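# Slide the paler slide box's tray out its far end

## Task

Using pushes, move the inner tray of the lighter-coloured (paler) slide box out through the box end that is farther from the robot base, so it sticks out by at least a few centimetres and stays there once the robot lets go. Never grip the outer case of either box. Do not shift or rotate either box beyond a very small amount, and do not push any tray out to roughly half its length. Everything else should stay roughly where it started and nothing may leave the table. At the end the gripper must be open and moved away.

## Robot and tools

Robot: one arm with a two-finger parallel gripper. The fingers point along the gripper's own +x axis and close along its y axis. The reported end_effector_position is the spot between the finger pads, roughly 3-4 cm short of the fingertips.

Scene frame: origin on the table surface under the arm base, +z up, +y to the left when facing along +x. The base may be slightly tilted. Results give end_effector_position (m), end_effector_quat_wxyz, linear and angular velocities (m/s, rad/s). The printed hand position can be a little wrong, worse at long reach. Joint positions and Joint velocities list waist, shoulder, elbow, wrist pitch, wrist yaw, wrist roll (rad), then the finger-pad gap (m). Ranges in rad: waist -3.054..3.054, shoulder 0..3.142, elbow 0..2.356, wrist pitch -1.571..1.571, wrist yaw -1.571..1.571, wrist roll -3.142..3.142.

The 7-number row used by both motion tools: dx, dy, dz, rx, ry, rz, opening, each in [-1, 1]. The first six are an offset, not a pose: a target relative to the gripper pose shown in the most recent result that reports it (before any such result in a scene, or for a second call in the same reply, relative to where the arm is when the action begins). The offset is expressed in the gripper's own axes. Scale: 1.0 equals 0.6 m for dx, dy, dz and 180 degrees for the rotation; rx, ry, rz form a single rotation vector. The seventh number, opening, is absolute: +1 fully open (0.088 m), about -0.80 where empty fingers touch, anything lower down to -1 changes nothing. Fully open to shut takes at least about 0.5 s.

execute_actions: argument actions is a list holding zero or one item, plus optional pictures (boolean). An empty list just reports state (with pictures). An action item {"rows": [[7 numbers], ...], "steps": n} has 1-15 rows and n from 1 to 15 (default 15, one step is 1/30 s); each row drives one step and the last row repeats to fill n. Every row is measured from the same reference pose, not from the row before. A wait item {"steps": n} with n up to 300 sends nothing and returns when n steps have passed since the previous result, reply time included. Pictures come only with an empty list or pictures true. A refused call does nothing. The result is taken 12 steps before the action ends; those 12 steps run afterwards, during your reply, so an action needs at least 12 steps. Only a result with nothing still pending shows a "Hand target" line. Zero offsets are not a pause: they pull the arm back to the reference pose.

move: argument target is one row as above; speed is the path top speed in m/s, 0.002-0.5, default 0.25 (rotation capped at twice that in rad/s). The gripper follows a straight path toward the target lasting 0.5-10 s (a longer one is cut off early) and turns the short way. It does not slow at obstacles, lags and may overshoot speed, especially near full extension. The opening is applied at the start. Faster contact hits harder; targets set deeper past a contact press harder. The result adds a "move:" line: done (settled near target), or off_target, moving, held, fault; limits=paced means the sent pose was clipped, limits=held means some steps were blocked (the arm may then jump faster than speed). Distance to target is reported. Pictures included.



Control behaviour: each step the commanded pose is limited to 70 mm and 16 degrees from the measured pose, then reached by damped inverse kinematics, favouring position over orientation. After an action the arm only continues to the last clipped pose, so check the result and send the remainder. Joint friction can leave the gripper short or tilted, and tiny moves may not happen; verify pose after each move and correct tilt. "pose unreachable" means the clearance check altered or blocked the command (the mount counts as arm); HELD marks the affected steps.

Gripping: grip_measured is the measured opening on the command scale; command below it to squeeze. Readings may be off by about 1 mm consistently. Pad force is about 34 N; fast closes squeeze harder. Gripping is not needed here and gripping either outer case is forbidden; a closed or near-closed gripper makes a good pusher.

Faults: contact torque reaching a joint limit (N m: waist 18.2, shoulder 22.5, elbow 22.4, wrist pitch 5.92, wrist yaw 5.9, wrist roll 5.54) halts the arm 10 s and drops the rest of the call. Carrying loads heats motors; MOTOR HOT warns from 50 °C, at 95 °C an OVER-TEMPERATURE FAULT holds the arm and, if it stays hot, power cuts and the arm goes limp.

Cameras: cam_head_left, cam_head_right, cam_high, cam_low, each 504x504, with pinhole+radial calibration (K, D, T_world_to_cam) given in the setup; real values can differ by a couple of degrees and millimetres. Use them to tell which box is paler and which end faces away from the base.

Avoid: pushing the case instead of the tray, fast or deep pushes that shove or twist a box, overdriving the tray toward half-out, knocking items off the table, and leaving the gripper touching anything. Push the tray slowly along the direction away from the base, then open and retreat.

Each tool is called after ">>>" by a JSON object that holds its "op" and its "data".

## Session

I'll start by looking at the scene.

>>> {"op": "execute_actions", "data": {"actions": []}}

Scene clock: 0.00 s of 3750.00 s.
end_effector_position=(+0.4131, +0.1828, +0.1320) grip_measured=+0.844 end_effector_quat_wxyz=(+0.716, +0.575, +0.288, -0.271) end_effector_velocity=(-0.003, -0.002, -0.002) end_effector_angular_velocity=(-0.017, +0.015, +0.016)
Joint positions: [0.454 2.122 0.971 0.308 0.303 1.885 0.08 ]
Joint velocities: [-0.002 -0.002 -0.007 -0.007 -0.007 -0.022 -0.   ]
Heat: hottest shoulder 30 °C (+0.0 °C/min).
Hand target: +0.413, +0.183, +0.132; +0.716, +0.575, +0.288, -0.271

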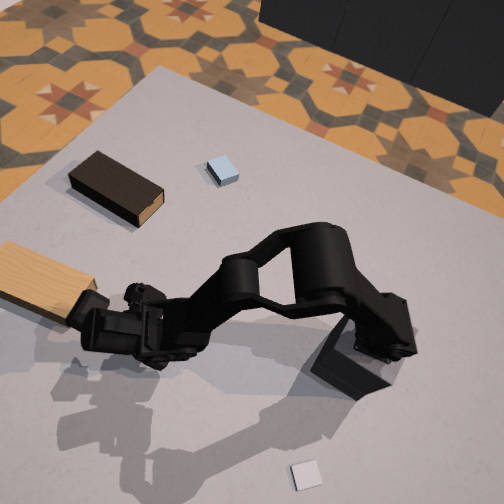

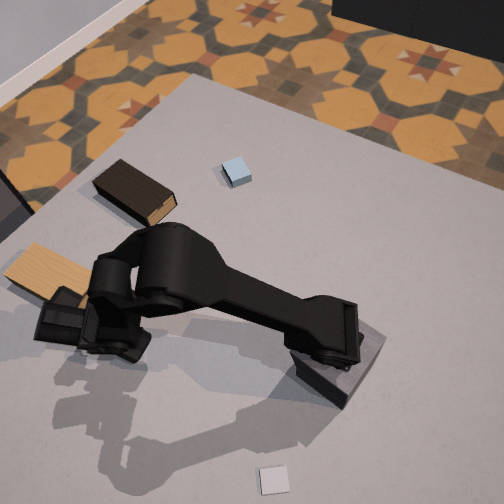

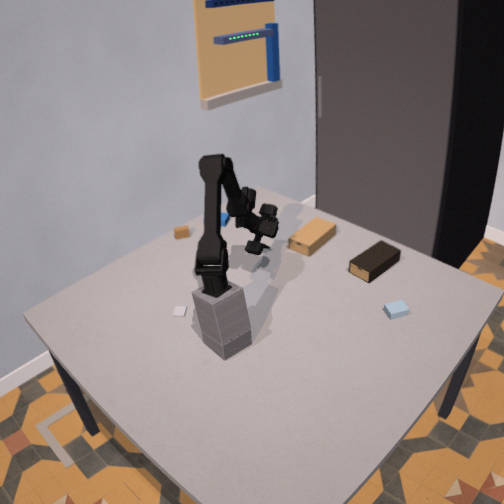

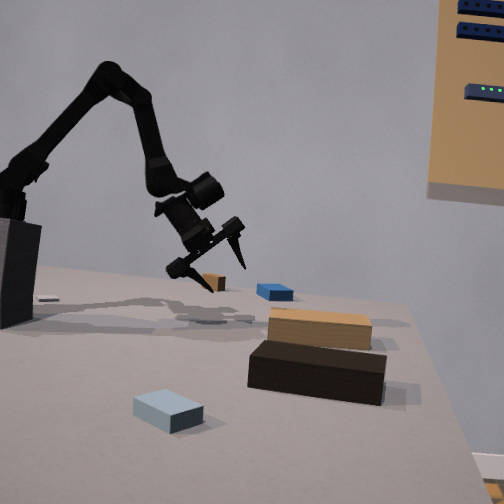

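>>> {"op": "zoom_image", "data": {"camera": "cam_high", "region": [260, 190, 420, 300]}}

>>> {"op": "zoom_image", "data": {"camera": "cam_head_left", "region": [0, 130, 200, 350]}}

>>> {"op": "zoom_image", "data": {"camera": "cam_low", "region": [230, 280, 420, 420]}}

>>> {"op": "zoom_image", "data": {"camera": "cam_head_right", "region": [0, 140, 200, 350]}}

Region (260, 190, 420, 300) of cam_high's 504x504 image, scaled by 3.150, with more detail than that image has; it fills the top 346 rows of this view, and the rest is white.

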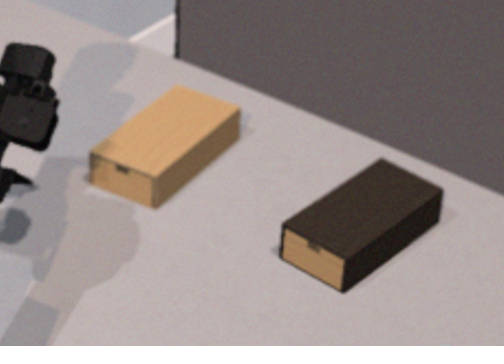

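Region (0, 130, 200, 350) of cam_head_left's 504x504 image, scaled by 2.291, with more detail than that image has; it fills the left 458 columns of this view, and the rest is white.

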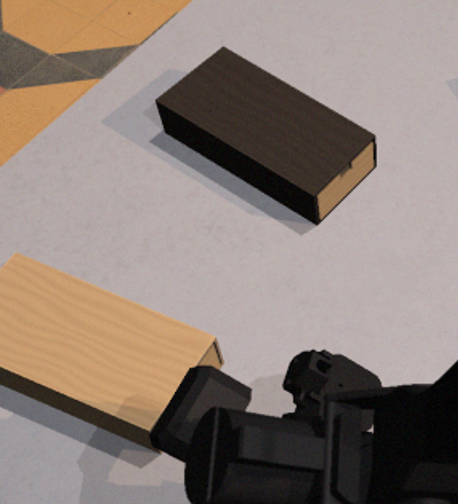

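Region (230, 280, 420, 420) of cam_low's 504x504 image, scaled by 2.653, with more detail than that image has; it fills the top 371 rows of this view, and the rest is white.

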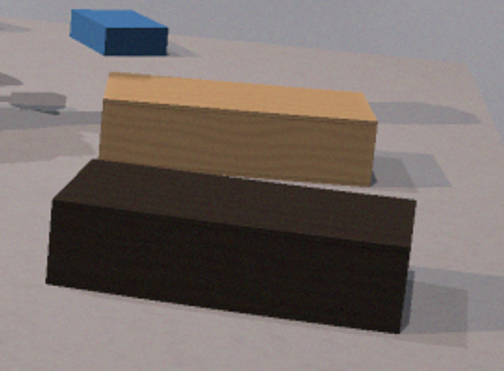

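Region (0, 140, 200, 350) of cam_head_right's 504x504 image, scaled by 2.400, with more detail than that image has; it fills the left 480 columns of this view, and the rest is white.

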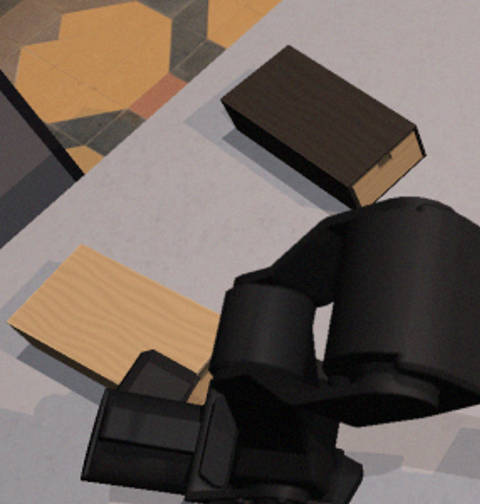

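>>> {"op": "move", "data": {"target": [0.0509, -0.0420, 0.0667, -0.4392, -0.0965, 0.1349, -1], "speed": 0.25}}

Scene clock: 12.30 s of 3750.00 s.
end_effector_position=(+0.4224, +0.1401, +0.1055) grip_measured=-0.789 end_effector_quat_wxyz=(+0.985, -0.001, +0.166, +0.037) end_effector_velocity=(-0.002, -0.002, -0.003) end_effector_angular_velocity=(-0.018, +0.010, +0.019)
Joint positions: [0.369 2.528 0.762 1.452 0.299 0.283 0.   ]
Joint velocities: [-0.007  0.007 -0.007  0.007 -0.022 -0.022 -0.   ]
Heat: hottest shoulder 33 °C (+14.6 °C/min).
Hand target: +0.419, +0.137, +0.100; +0.984, -0.006, +0.173, +0.037
Off the commanded pose: 0.007 m, 1 deg.
Kept back: nothing.
After step 90, 5.83 s passed at rest.
move: done

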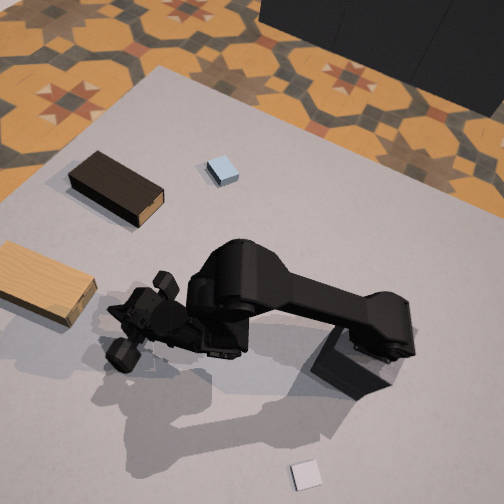

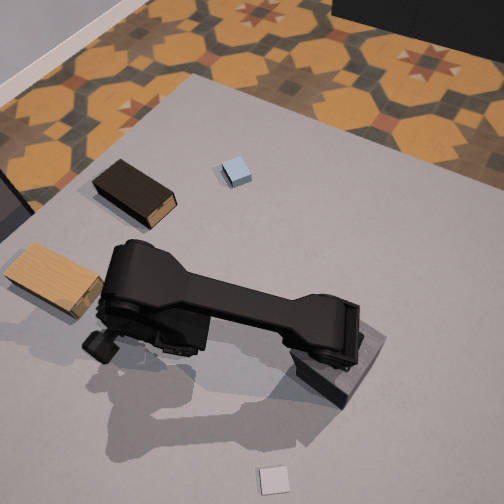

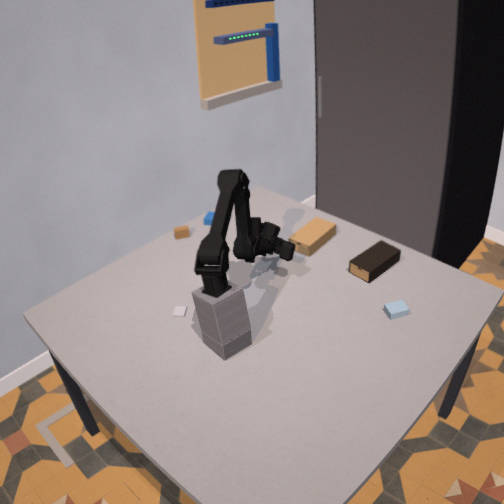

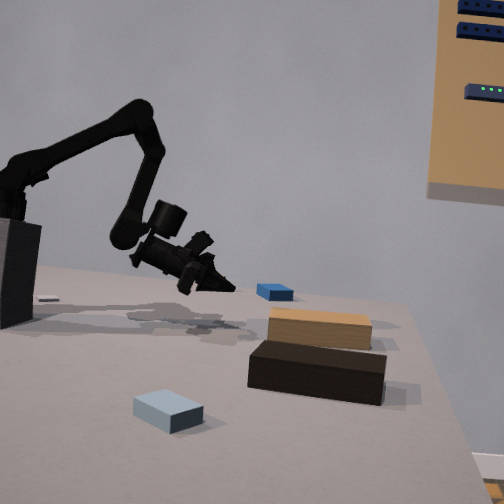

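>>> {"op": "zoom_image", "data": {"camera": "cam_low", "region": [100, 180, 320, 360]}}

>>> {"op": "zoom_image", "data": {"camera": "cam_head_left", "region": [0, 230, 200, 380]}}

Region (100, 180, 320, 360) of cam_low's 504x504 image, scaled by 2.291, with more detail than that image has; it fills the top 412 rows of this view, and the rest is white.

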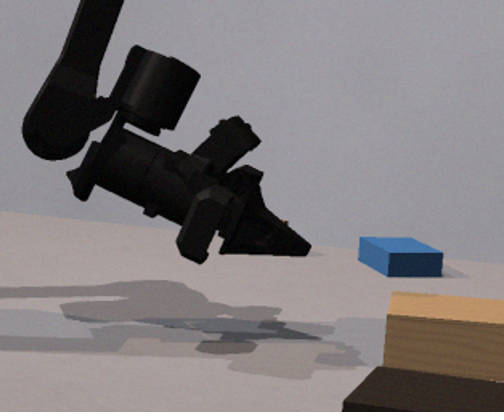

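Region (0, 230, 200, 380) of cam_head_left's 504x504 image, scaled by 2.520, with more detail than that image has; it fills the top 378 rows of this view, and the rest is white.

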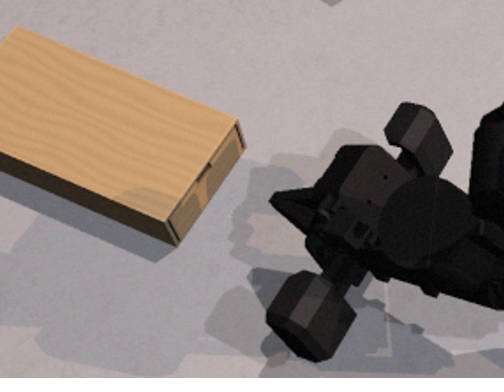

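>>> {"op": "zoom_image", "data": {"camera": "cam_low", "region": [170, 230, 290, 320]}}

>>> {"op": "zoom_image", "data": {"camera": "cam_head_left", "region": [50, 260, 170, 350]}}

Region (170, 230, 290, 320) of cam_low's 504x504 image, scaled by 4.200, with more detail than that image has; it fills the top 378 rows of this view, and the rest is white.

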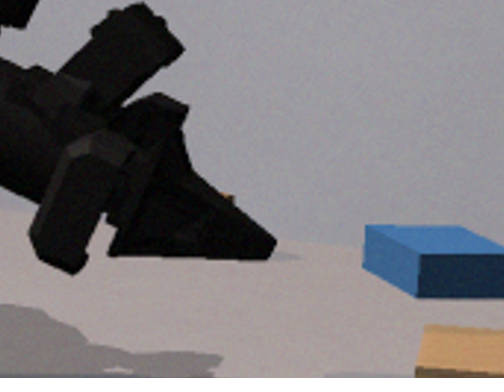

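Region (50, 260, 170, 350) of cam_head_left's 504x504 image, scaled by 4.200, with more detail than that image has; it fills the top 378 rows of this view, and the rest is white.

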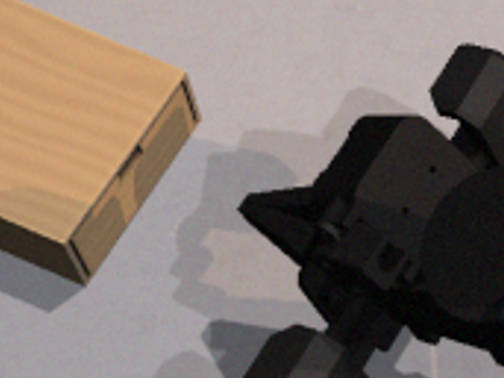

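>>> {"op": "move", "data": {"target": [0.0858, -0.0174, -0.0859, 0, 0, 0, -1], "speed": 0.1}}

Scene clock: 20.83 s of 3750.00 s.
end_effector_position=(+0.4557, +0.1354, +0.0458) grip_measured=-0.789 end_effector_quat_wxyz=(+0.986, +0.003, +0.161, +0.037) end_effector_velocity=(-0.000, -0.003, -0.005) end_effector_angular_velocity=(-0.014, +0.008, -0.009)
Joint positions: [0.341 2.793 1.028 1.465 0.274 0.278 0.   ]
Joint velocities: [-0.002  0.012  0.007 -0.007  0.007 -0.007 -0.   ]
Heat: hottest shoulder 33 °C (+8.6 °C/min).
Hand target: +0.454, +0.133, +0.040; +0.985, -0.001, +0.166, +0.037
Off the commanded pose: 0.007 m, 1 deg.
Kept back: nothing.
After step 90, 4.27 s passed at rest.
move: done

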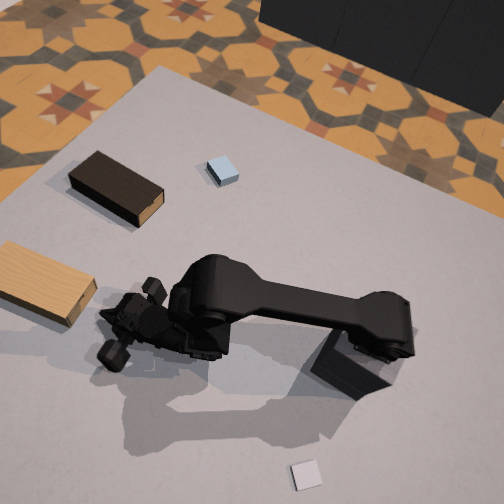

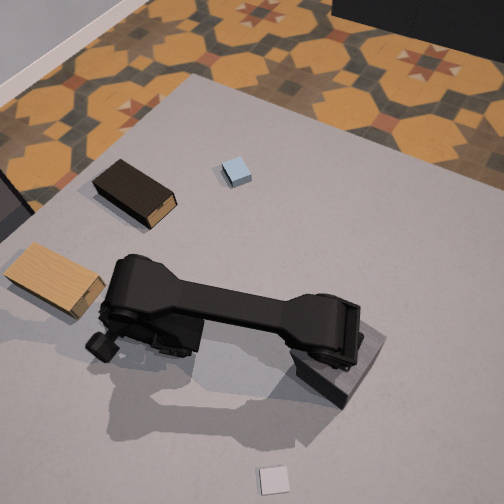

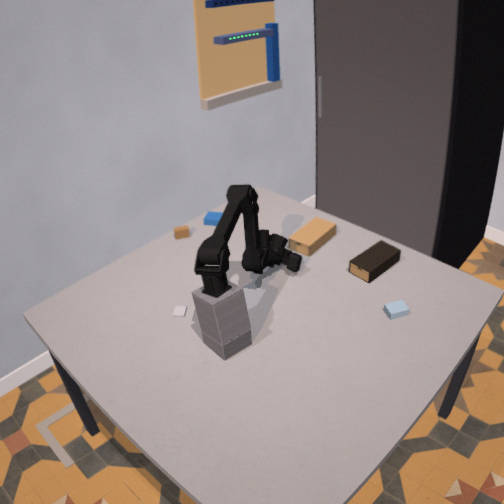

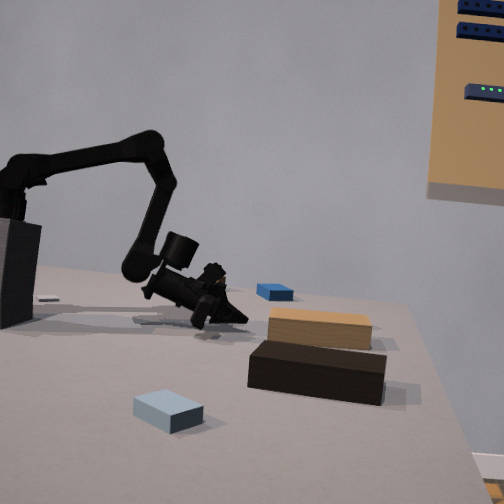

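>>> {"op": "zoom_image", "data": {"camera": "cam_low", "region": [170, 260, 310, 360]}}

>>> {"op": "zoom_image", "data": {"camera": "cam_head_left", "region": [40, 260, 180, 380]}}

>>> {"op": "zoom_image", "data": {"camera": "cam_high", "region": [240, 200, 350, 290]}}

Region (170, 260, 310, 360) of cam_low's 504x504 image, scaled by 3.600, with more detail than that image has; it fills the top 360 rows of this view, and the rest is white.

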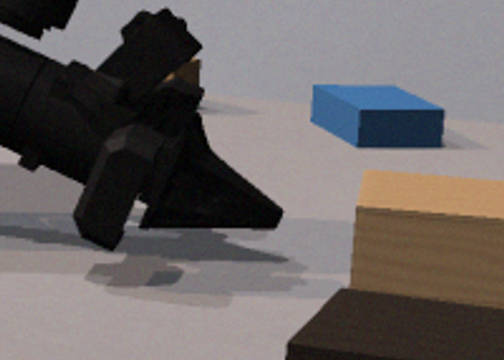

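Region (40, 260, 180, 380) of cam_head_left's 504x504 image, scaled by 3.600, with more detail than that image has; it fills the top 432 rows of this view, and the rest is white.

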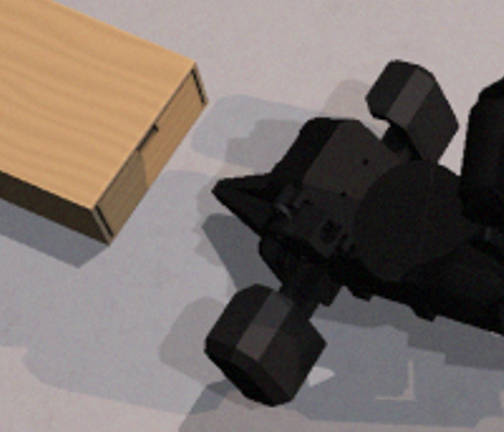

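Region (240, 200, 350, 290) of cam_high's 504x504 image, scaled by 4.582, with more detail than that image has; it fills the top 412 rows of this view, and the rest is white.

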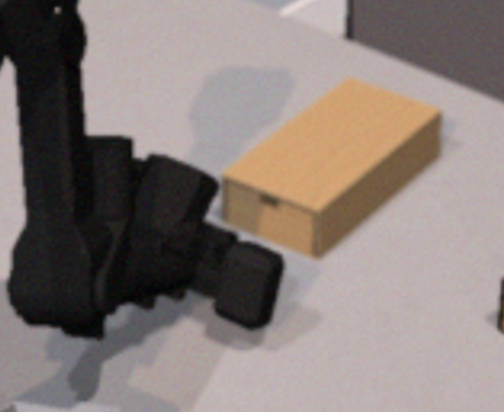

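>>> {"op": "move", "data": {"target": [-0.0800, 0.0010, 0.1036, 0, 0, 0, 1], "speed": 0.2}}

>>> {"op": "move", "data": {"target": [0, 0, 0, 0.4927, 0.0411, -0.0416, 1], "speed": 0.4}}

Scene clock: 29.50 s of 3750.00 s.
end_effector_position=(+0.4308, +0.1327, +0.1175) grip_measured=+1.000 end_effector_quat_wxyz=(+0.986, +0.004, +0.161, +0.037) end_effector_velocity=(-0.002, +0.002, +0.003) end_effector_angular_velocity=(-0.006, +0.004, +0.011)
Joint positions: [0.333 2.492 0.76  1.432 0.267 0.277 0.088]
Joint velocities: [ 0.002 -0.017 -0.012 -0.007 -0.007 -0.007  0.   ]
Heat: hottest shoulder 34 °C (+8.1 °C/min).
Hand target: +0.430, +0.132, +0.120; +0.986, +0.003, +0.161, +0.037
Off the commanded pose: 0.003 m, 0 deg.
Kept back: nothing.
After step 90, 4.67 s passed at rest.
move: done

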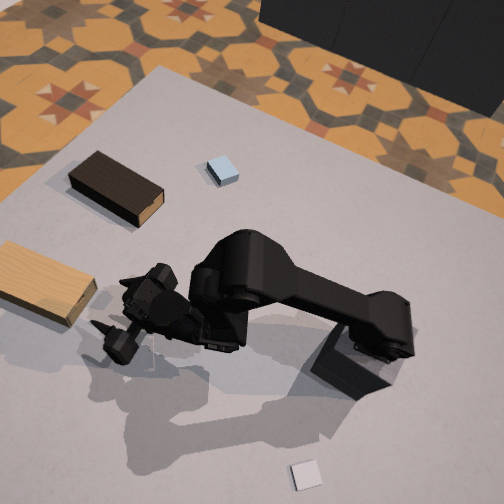

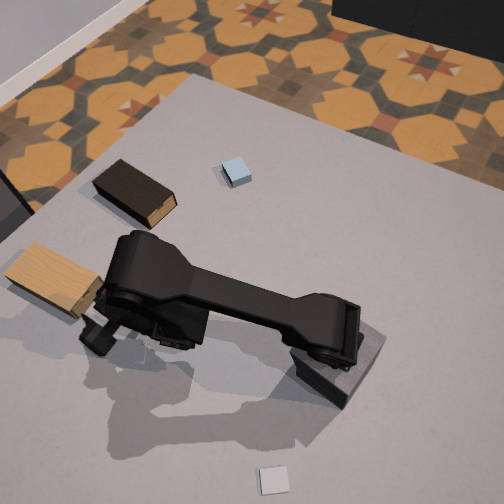

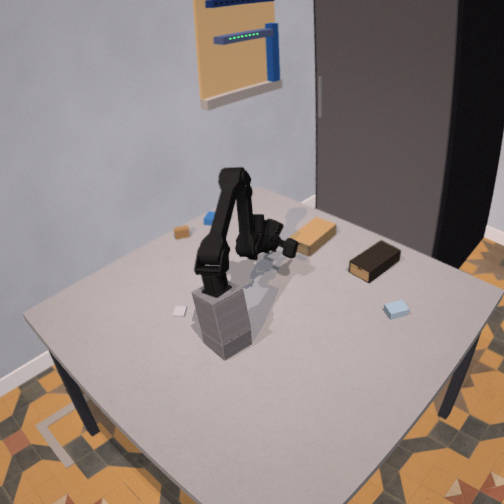

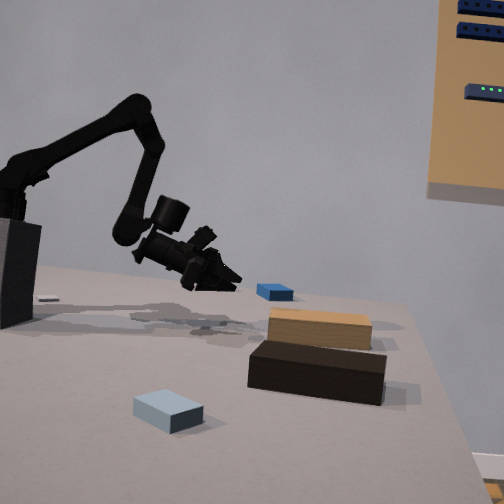

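Scene clock: 32.07 s of 3750.00 s.
end_effector_position=(+0.4281, +0.1314, +0.1133) grip_measured=+1.000 end_effector_quat_wxyz=(+0.695, +0.675, +0.200, -0.147) end_effector_velocity=(-0.001, +0.001, -0.003) end_effector_angular_velocity=(-0.003, +0.022, +0.017)
Joint positions: [0.314 2.362 0.76  1.13  0.204 1.852 0.088]
Joint velocities: [-0.002 -0.002  0.002 -0.022 -0.022 -0.007  0.   ]
Heat: hottest shoulder 35 °C (+9.4 °C/min).
Hand target: +0.431, +0.133, +0.118; +0.692, +0.679, +0.198, -0.143
Off the commanded pose: 0.005 m, 1 deg.
Kept back: nothing.
move: done

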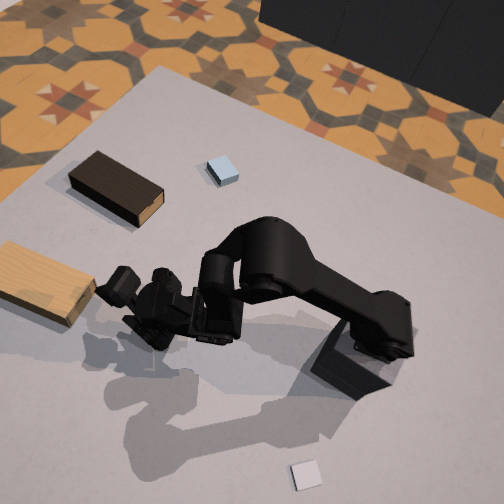

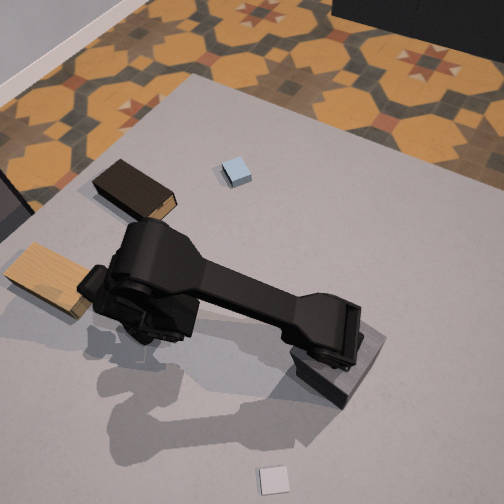

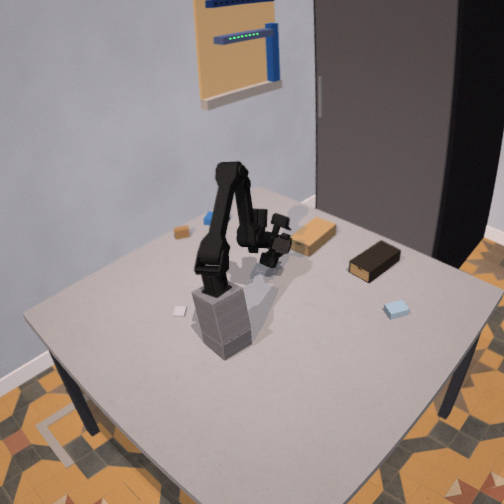

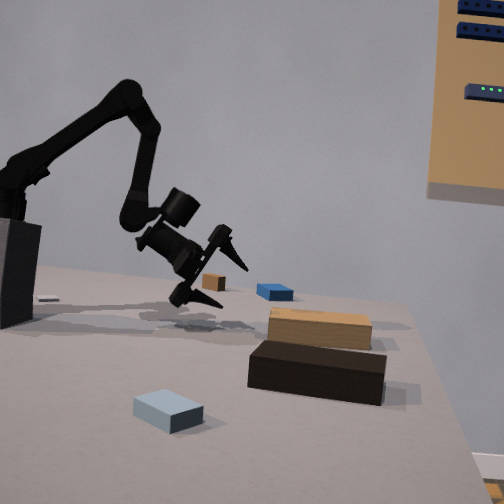

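>>> {"op": "zoom_image", "data": {"camera": "cam_low", "region": [150, 210, 310, 360]}}

Region (150, 210, 310, 360) of cam_low's 504x504 image, scaled by 3.150, with more detail than that image has; it fills the top 472 rows of this view, and the rest is white.

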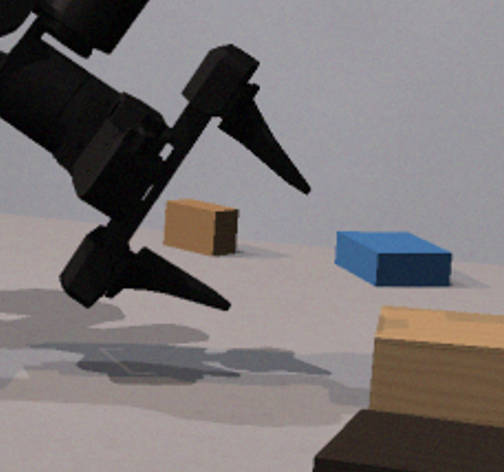

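>>> {"op": "move", "data": {"target": [0.1357, 0.0199, -0.0034, 0, 0, -0.0083, 1], "speed": 0.1}}

>>> {"op": "zoom_image", "data": {"camera": "cam_low", "region": [190, 230, 330, 360]}}

Scene clock: 36.37 s of 3750.00 s.
end_effector_position=(+0.5050, +0.1413, +0.0909) grip_measured=+1.000 end_effector_quat_wxyz=(+0.692, +0.675, +0.205, -0.153) end_effector_velocity=(+0.001, -0.001, -0.004) end_effector_angular_velocity=(-0.002, +0.021, +0.012)
Joint positions: [0.269 2.525 1.133 0.909 0.159 1.838 0.088]
Joint velocities: [-0.007  0.007  0.012 -0.022 -0.022 -0.007  0.   ]
Heat: hottest shoulder 36 °C (+9.9 °C/min).
Hand target: +0.505, +0.139, +0.085; +0.693, +0.672, +0.209, -0.156
Off the commanded pose: 0.006 m, 1 deg.
Kept back: nothing.
move: done

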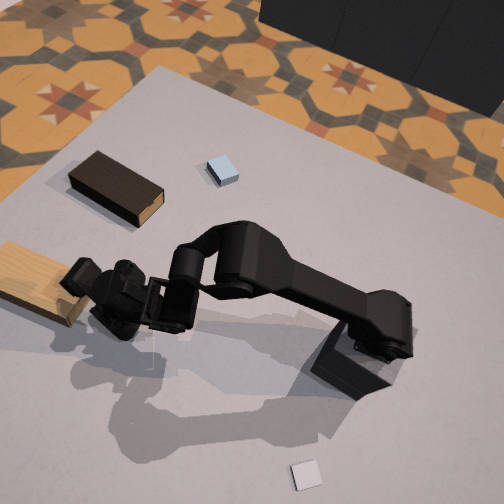

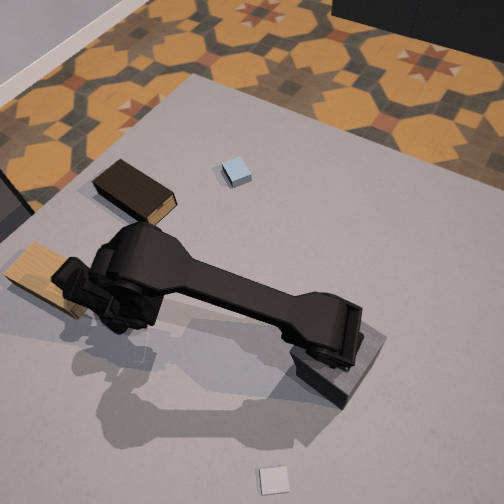

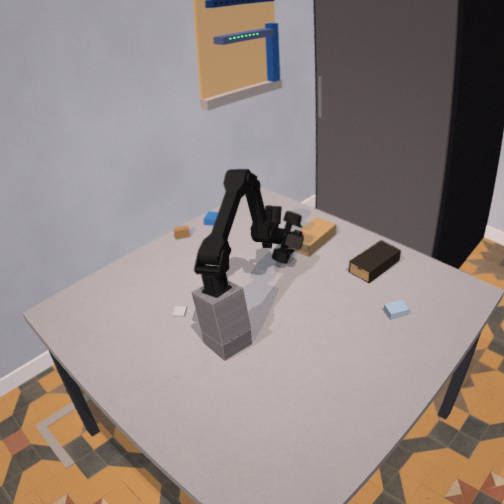

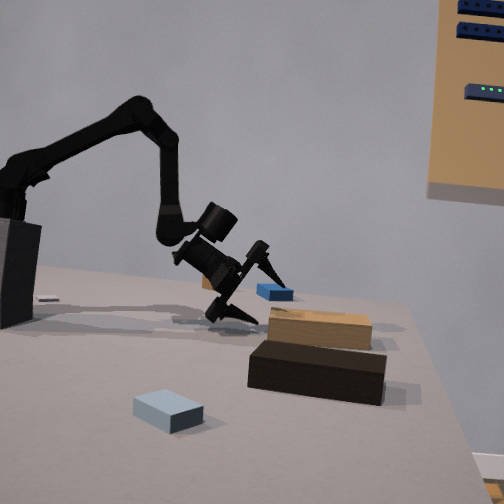

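Region (190, 230, 330, 360) of cam_low's 504x504 image, scaled by 3.600, with more detail than that image has; it fills the top 468 rows of this view, and the rest is white.

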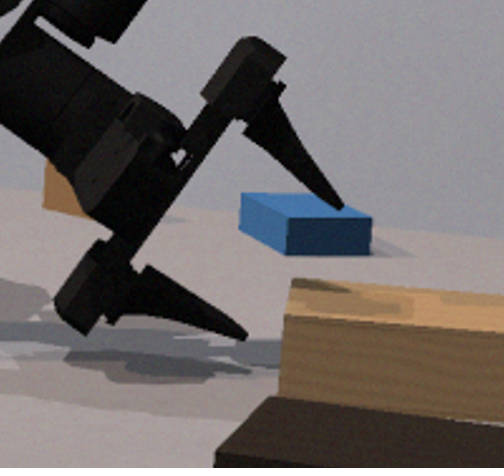

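>>> {"op": "move", "data": {"target": [0.02335, -0.0079, 0.0029, 0, 0, 0, 1], "speed": 0.03}}

>>> {"op": "zoom_image", "data": {"camera": "cam_low", "region": [190, 230, 330, 360]}}

Scene clock: 38.33 s of 3750.00 s.
end_effector_position=(+0.5151, +0.1423, +0.0863) grip_measured=+1.000 end_effector_quat_wxyz=(+0.691, +0.677, +0.202, -0.149) end_effector_velocity=(+0.004, -0.004, +0.001) end_effector_angular_velocity=(-0.025, +0.002, -0.004)
Joint positions: [0.265 2.562 1.186 0.904 0.158 1.838 0.088]
Joint velocities: [-0.007 -0.002  0.012 -0.022  0.007 -0.022  0.   ]
Heat: hottest shoulder 36 °C (+9.4 °C/min).
Hand target: +0.515, +0.140, +0.080; +0.692, +0.675, +0.205, -0.153
Off the commanded pose: 0.007 m, 1 deg.
Kept back: nothing.
move: done

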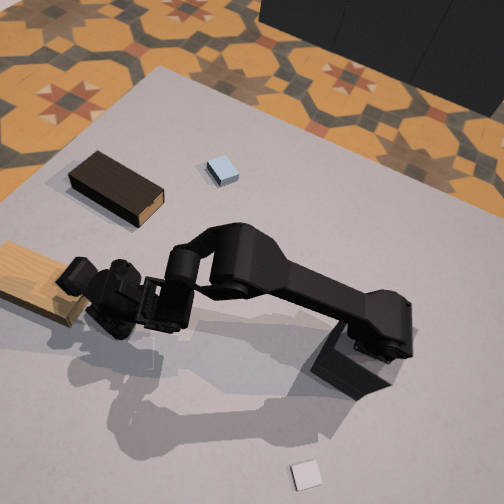

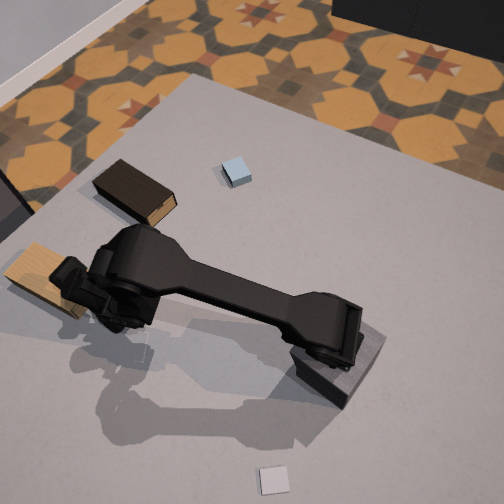

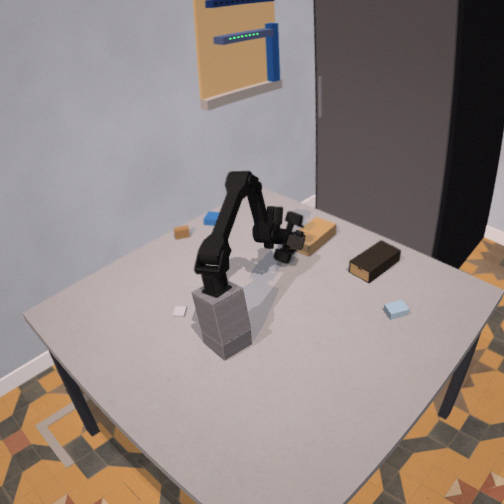

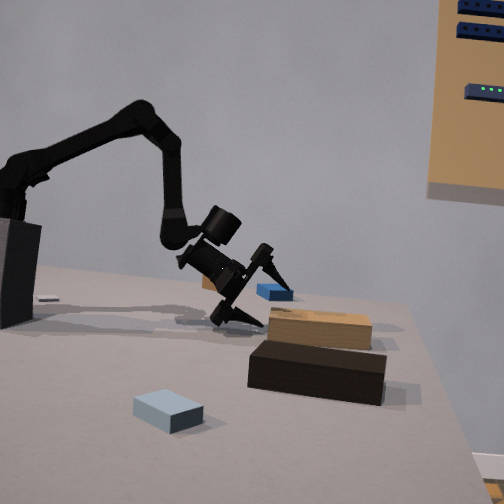

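Region (190, 230, 330, 360) of cam_low's 504x504 image, scaled by 3.600, with more detail than that image has; it fills the top 468 rows of this view, and the rest is white.

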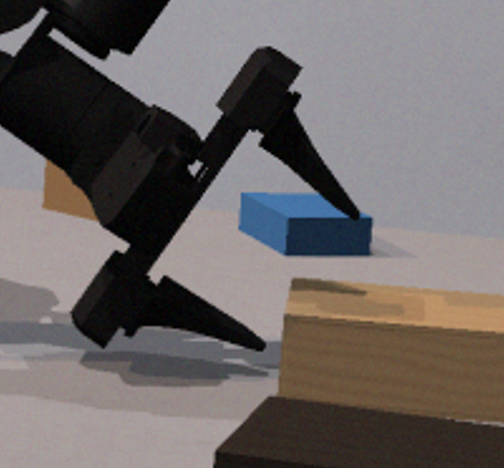

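>>> {"op": "move", "data": {"target": [0.0132, -0.0142, 0.0037, 0, 0, -0.0072, 1], "speed": 0.03}}

>>> {"op": "zoom_image", "data": {"camera": "cam_low", "region": [190, 230, 330, 360]}}

Scene clock: 40.07 s of 3750.00 s.
end_effector_position=(+0.5184, +0.1422, +0.0814) grip_measured=+1.000 end_effector_quat_wxyz=(+0.691, +0.676, +0.206, -0.153) end_effector_velocity=(+0.005, +0.003, +0.006) end_effector_angular_velocity=(+0.004, -0.019, +0.011)
Joint positions: [0.262 2.578 1.212 0.883 0.151 1.838 0.088]
Joint velocities: [-0.002 -0.002  0.012  0.007 -0.007 -0.007  0.   ]
Heat: hottest shoulder 36 °C (+9.0 °C/min).
Hand target: +0.518, +0.140, +0.075; +0.690, +0.675, +0.210, -0.157
Off the commanded pose: 0.007 m, 1 deg.
Kept back: nothing.
move: done

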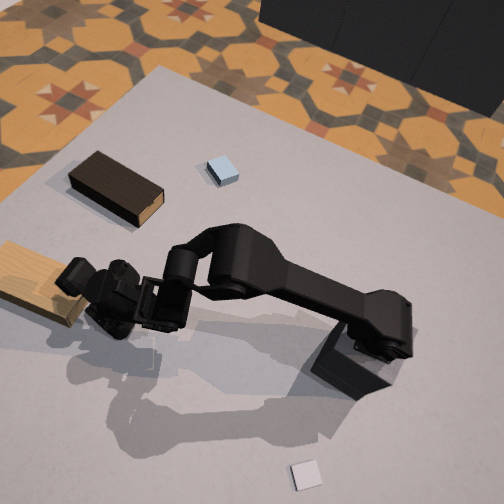

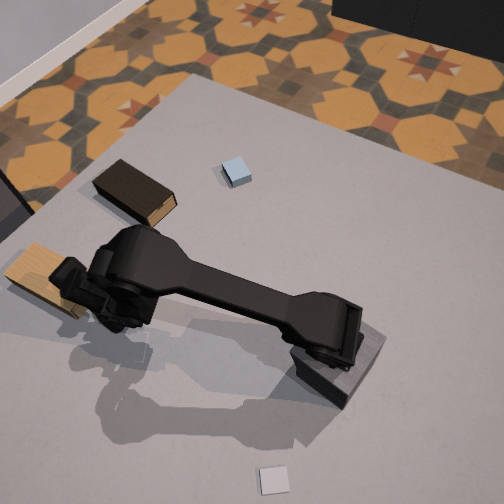

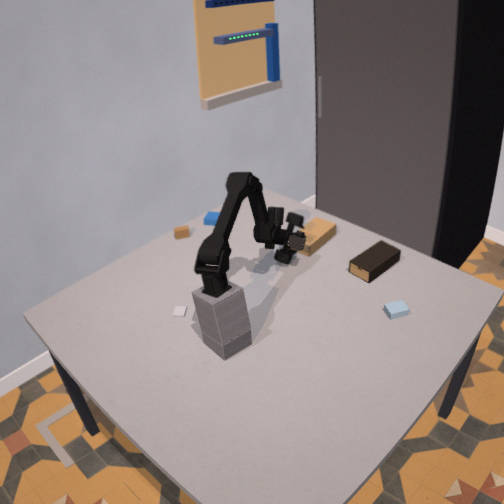

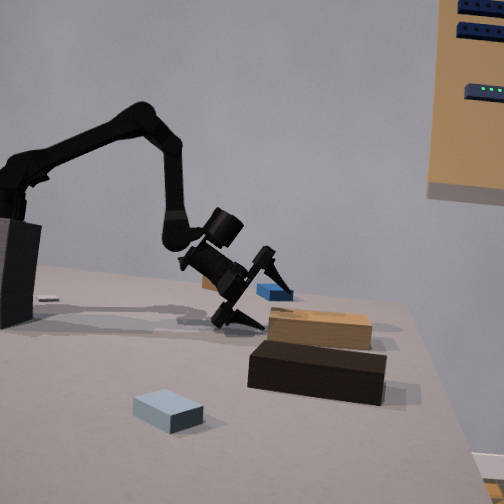

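Region (190, 230, 330, 360) of cam_low's 504x504 image, scaled by 3.600, with more detail than that image has; it fills the top 468 rows of this view, and the rest is white.

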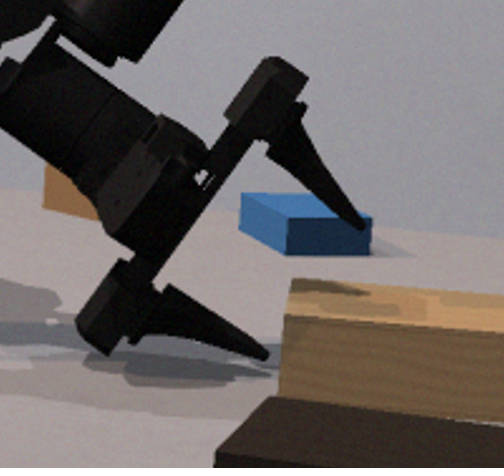

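>>> {"op": "move", "data": {"target": [0.0631, 0.0233, 0.0063, 0, 0, -0.0036, 1], "speed": 0.02}}

>>> {"op": "zoom_image", "data": {"camera": "cam_low", "region": [200, 230, 420, 380]}}

Scene clock: 43.27 s of 3750.00 s.
end_effector_position=(+0.5587, +0.1442, +0.0824) grip_measured=+1.000 end_effector_quat_wxyz=(+0.689, +0.678, +0.207, -0.152) end_effector_velocity=(+0.001, -0.003, -0.004) end_effector_angular_velocity=(-0.028, +0.012, -0.000)
Joint positions: [0.236 2.644 1.413 0.751 0.126 1.83  0.088]
Joint velocities: [-0.002  0.007  0.012 -0.022  0.007 -0.022  0.   ]
Heat: hottest shoulder 37 °C (+9.7 °C/min).
Hand target: +0.558, +0.141, +0.075; +0.690, +0.675, +0.210, -0.157
Off the commanded pose: 0.008 m, 1 deg.
Kept back: nothing.
move: done

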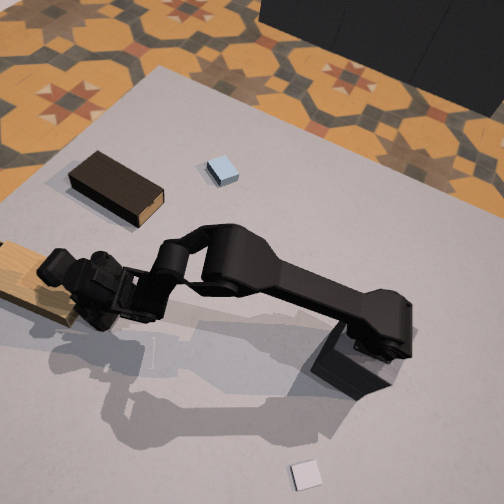

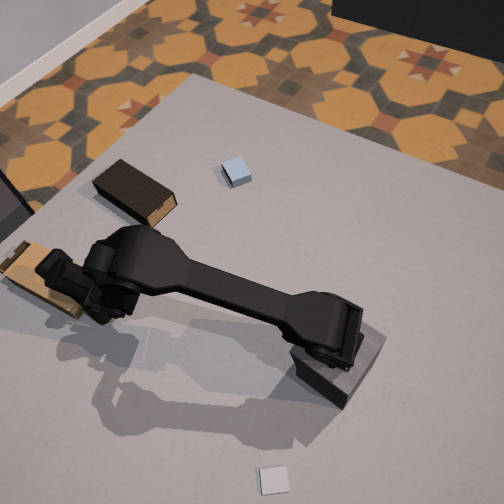

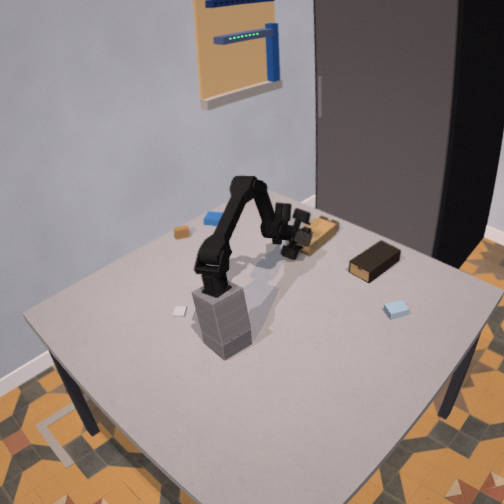

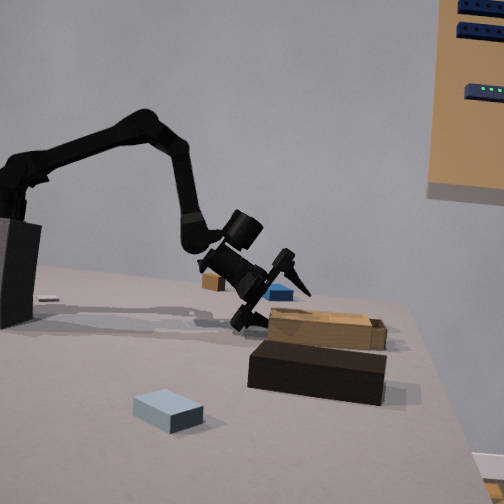

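Region (200, 230, 420, 380) of cam_low's 504x504 image, scaled by 2.291, with more detail than that image has; it fills the top 344 rows of this view, and the rest is white.

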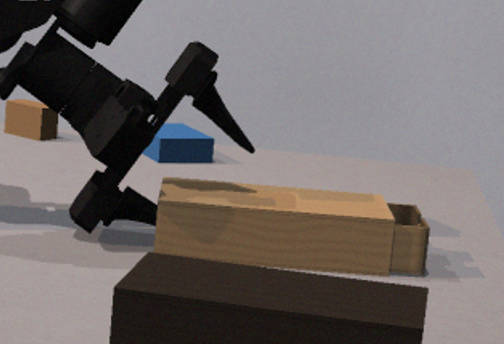

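>>> {"op": "zoom_image", "data": {"camera": "cam_low", "region": [190, 230, 330, 360]}}

>>> {"op": "zoom_image", "data": {"camera": "cam_high", "region": [260, 190, 360, 280]}}

Region (190, 230, 330, 360) of cam_low's 504x504 image, scaled by 3.600, with more detail than that image has; it fills the top 468 rows of this view, and the rest is white.

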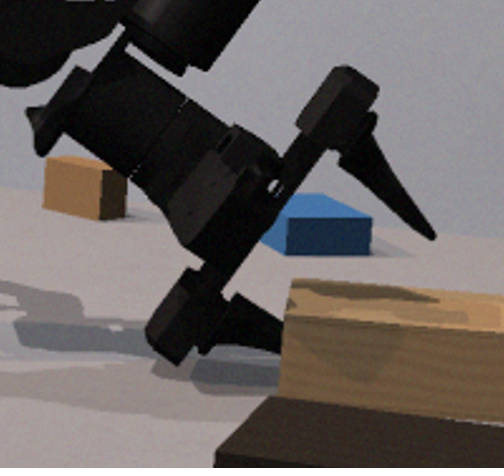

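Region (260, 190, 360, 280) of cam_high's 504x504 image, scaled by 5.040, with more detail than that image has; it fills the top 454 rows of this view, and the rest is white.

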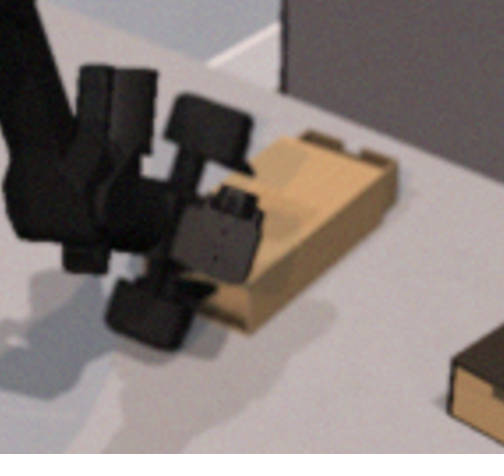

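>>> {"op": "move", "data": {"target": [0.02625, -0.0032, 0.00545, 0, 0, -0.0036, 1], "speed": 0.015}}

>>> {"op": "zoom_image", "data": {"camera": "cam_low", "region": [200, 250, 420, 380]}}

Scene clock: 46.40 s of 3750.00 s.
end_effector_position=(+0.5719, +0.1446, +0.0805) grip_measured=+1.000 end_effector_quat_wxyz=(+0.687, +0.679, +0.207, -0.152) end_effector_velocity=(+0.002, +0.003, -0.000) end_effector_angular_velocity=(+0.014, +0.013, +0.011)
Joint positions: [0.228 2.677 1.488 0.71  0.116 1.83  0.088]
Joint velocities: [-0.002  0.002  0.017 -0.022 -0.022  0.007  0.   ]
Heat: hottest shoulder 37 °C (+9.1 °C/min).
Hand target: +0.571, +0.142, +0.073; +0.688, +0.677, +0.211, -0.156
Off the commanded pose: 0.008 m, 1 deg.
Kept back: nothing.
move: done

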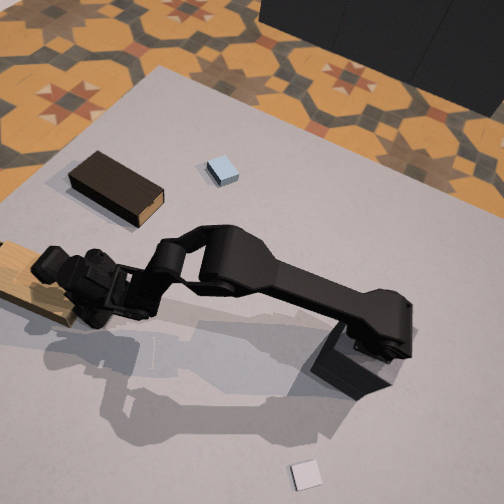

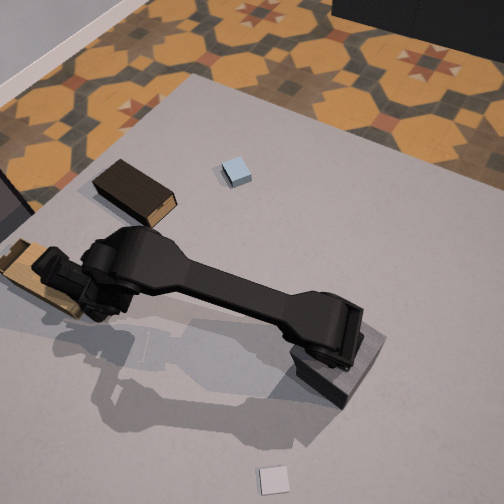

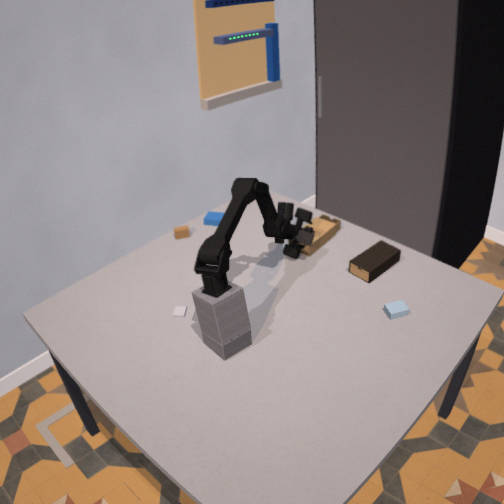

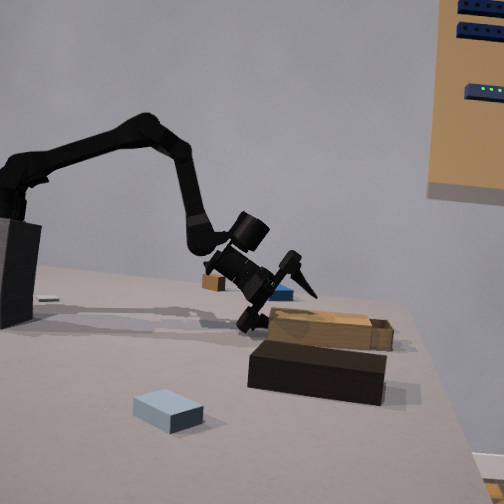

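Region (200, 250, 420, 380) of cam_low's 504x504 image, scaled by 2.291, with more detail than that image has; it fills the top 298 rows of this view, and the rest is white.

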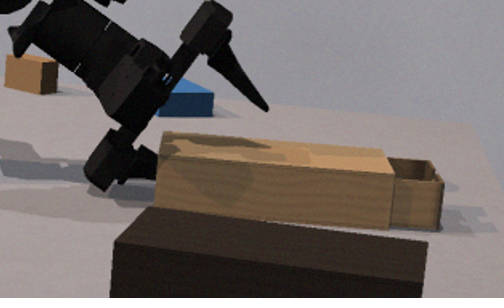

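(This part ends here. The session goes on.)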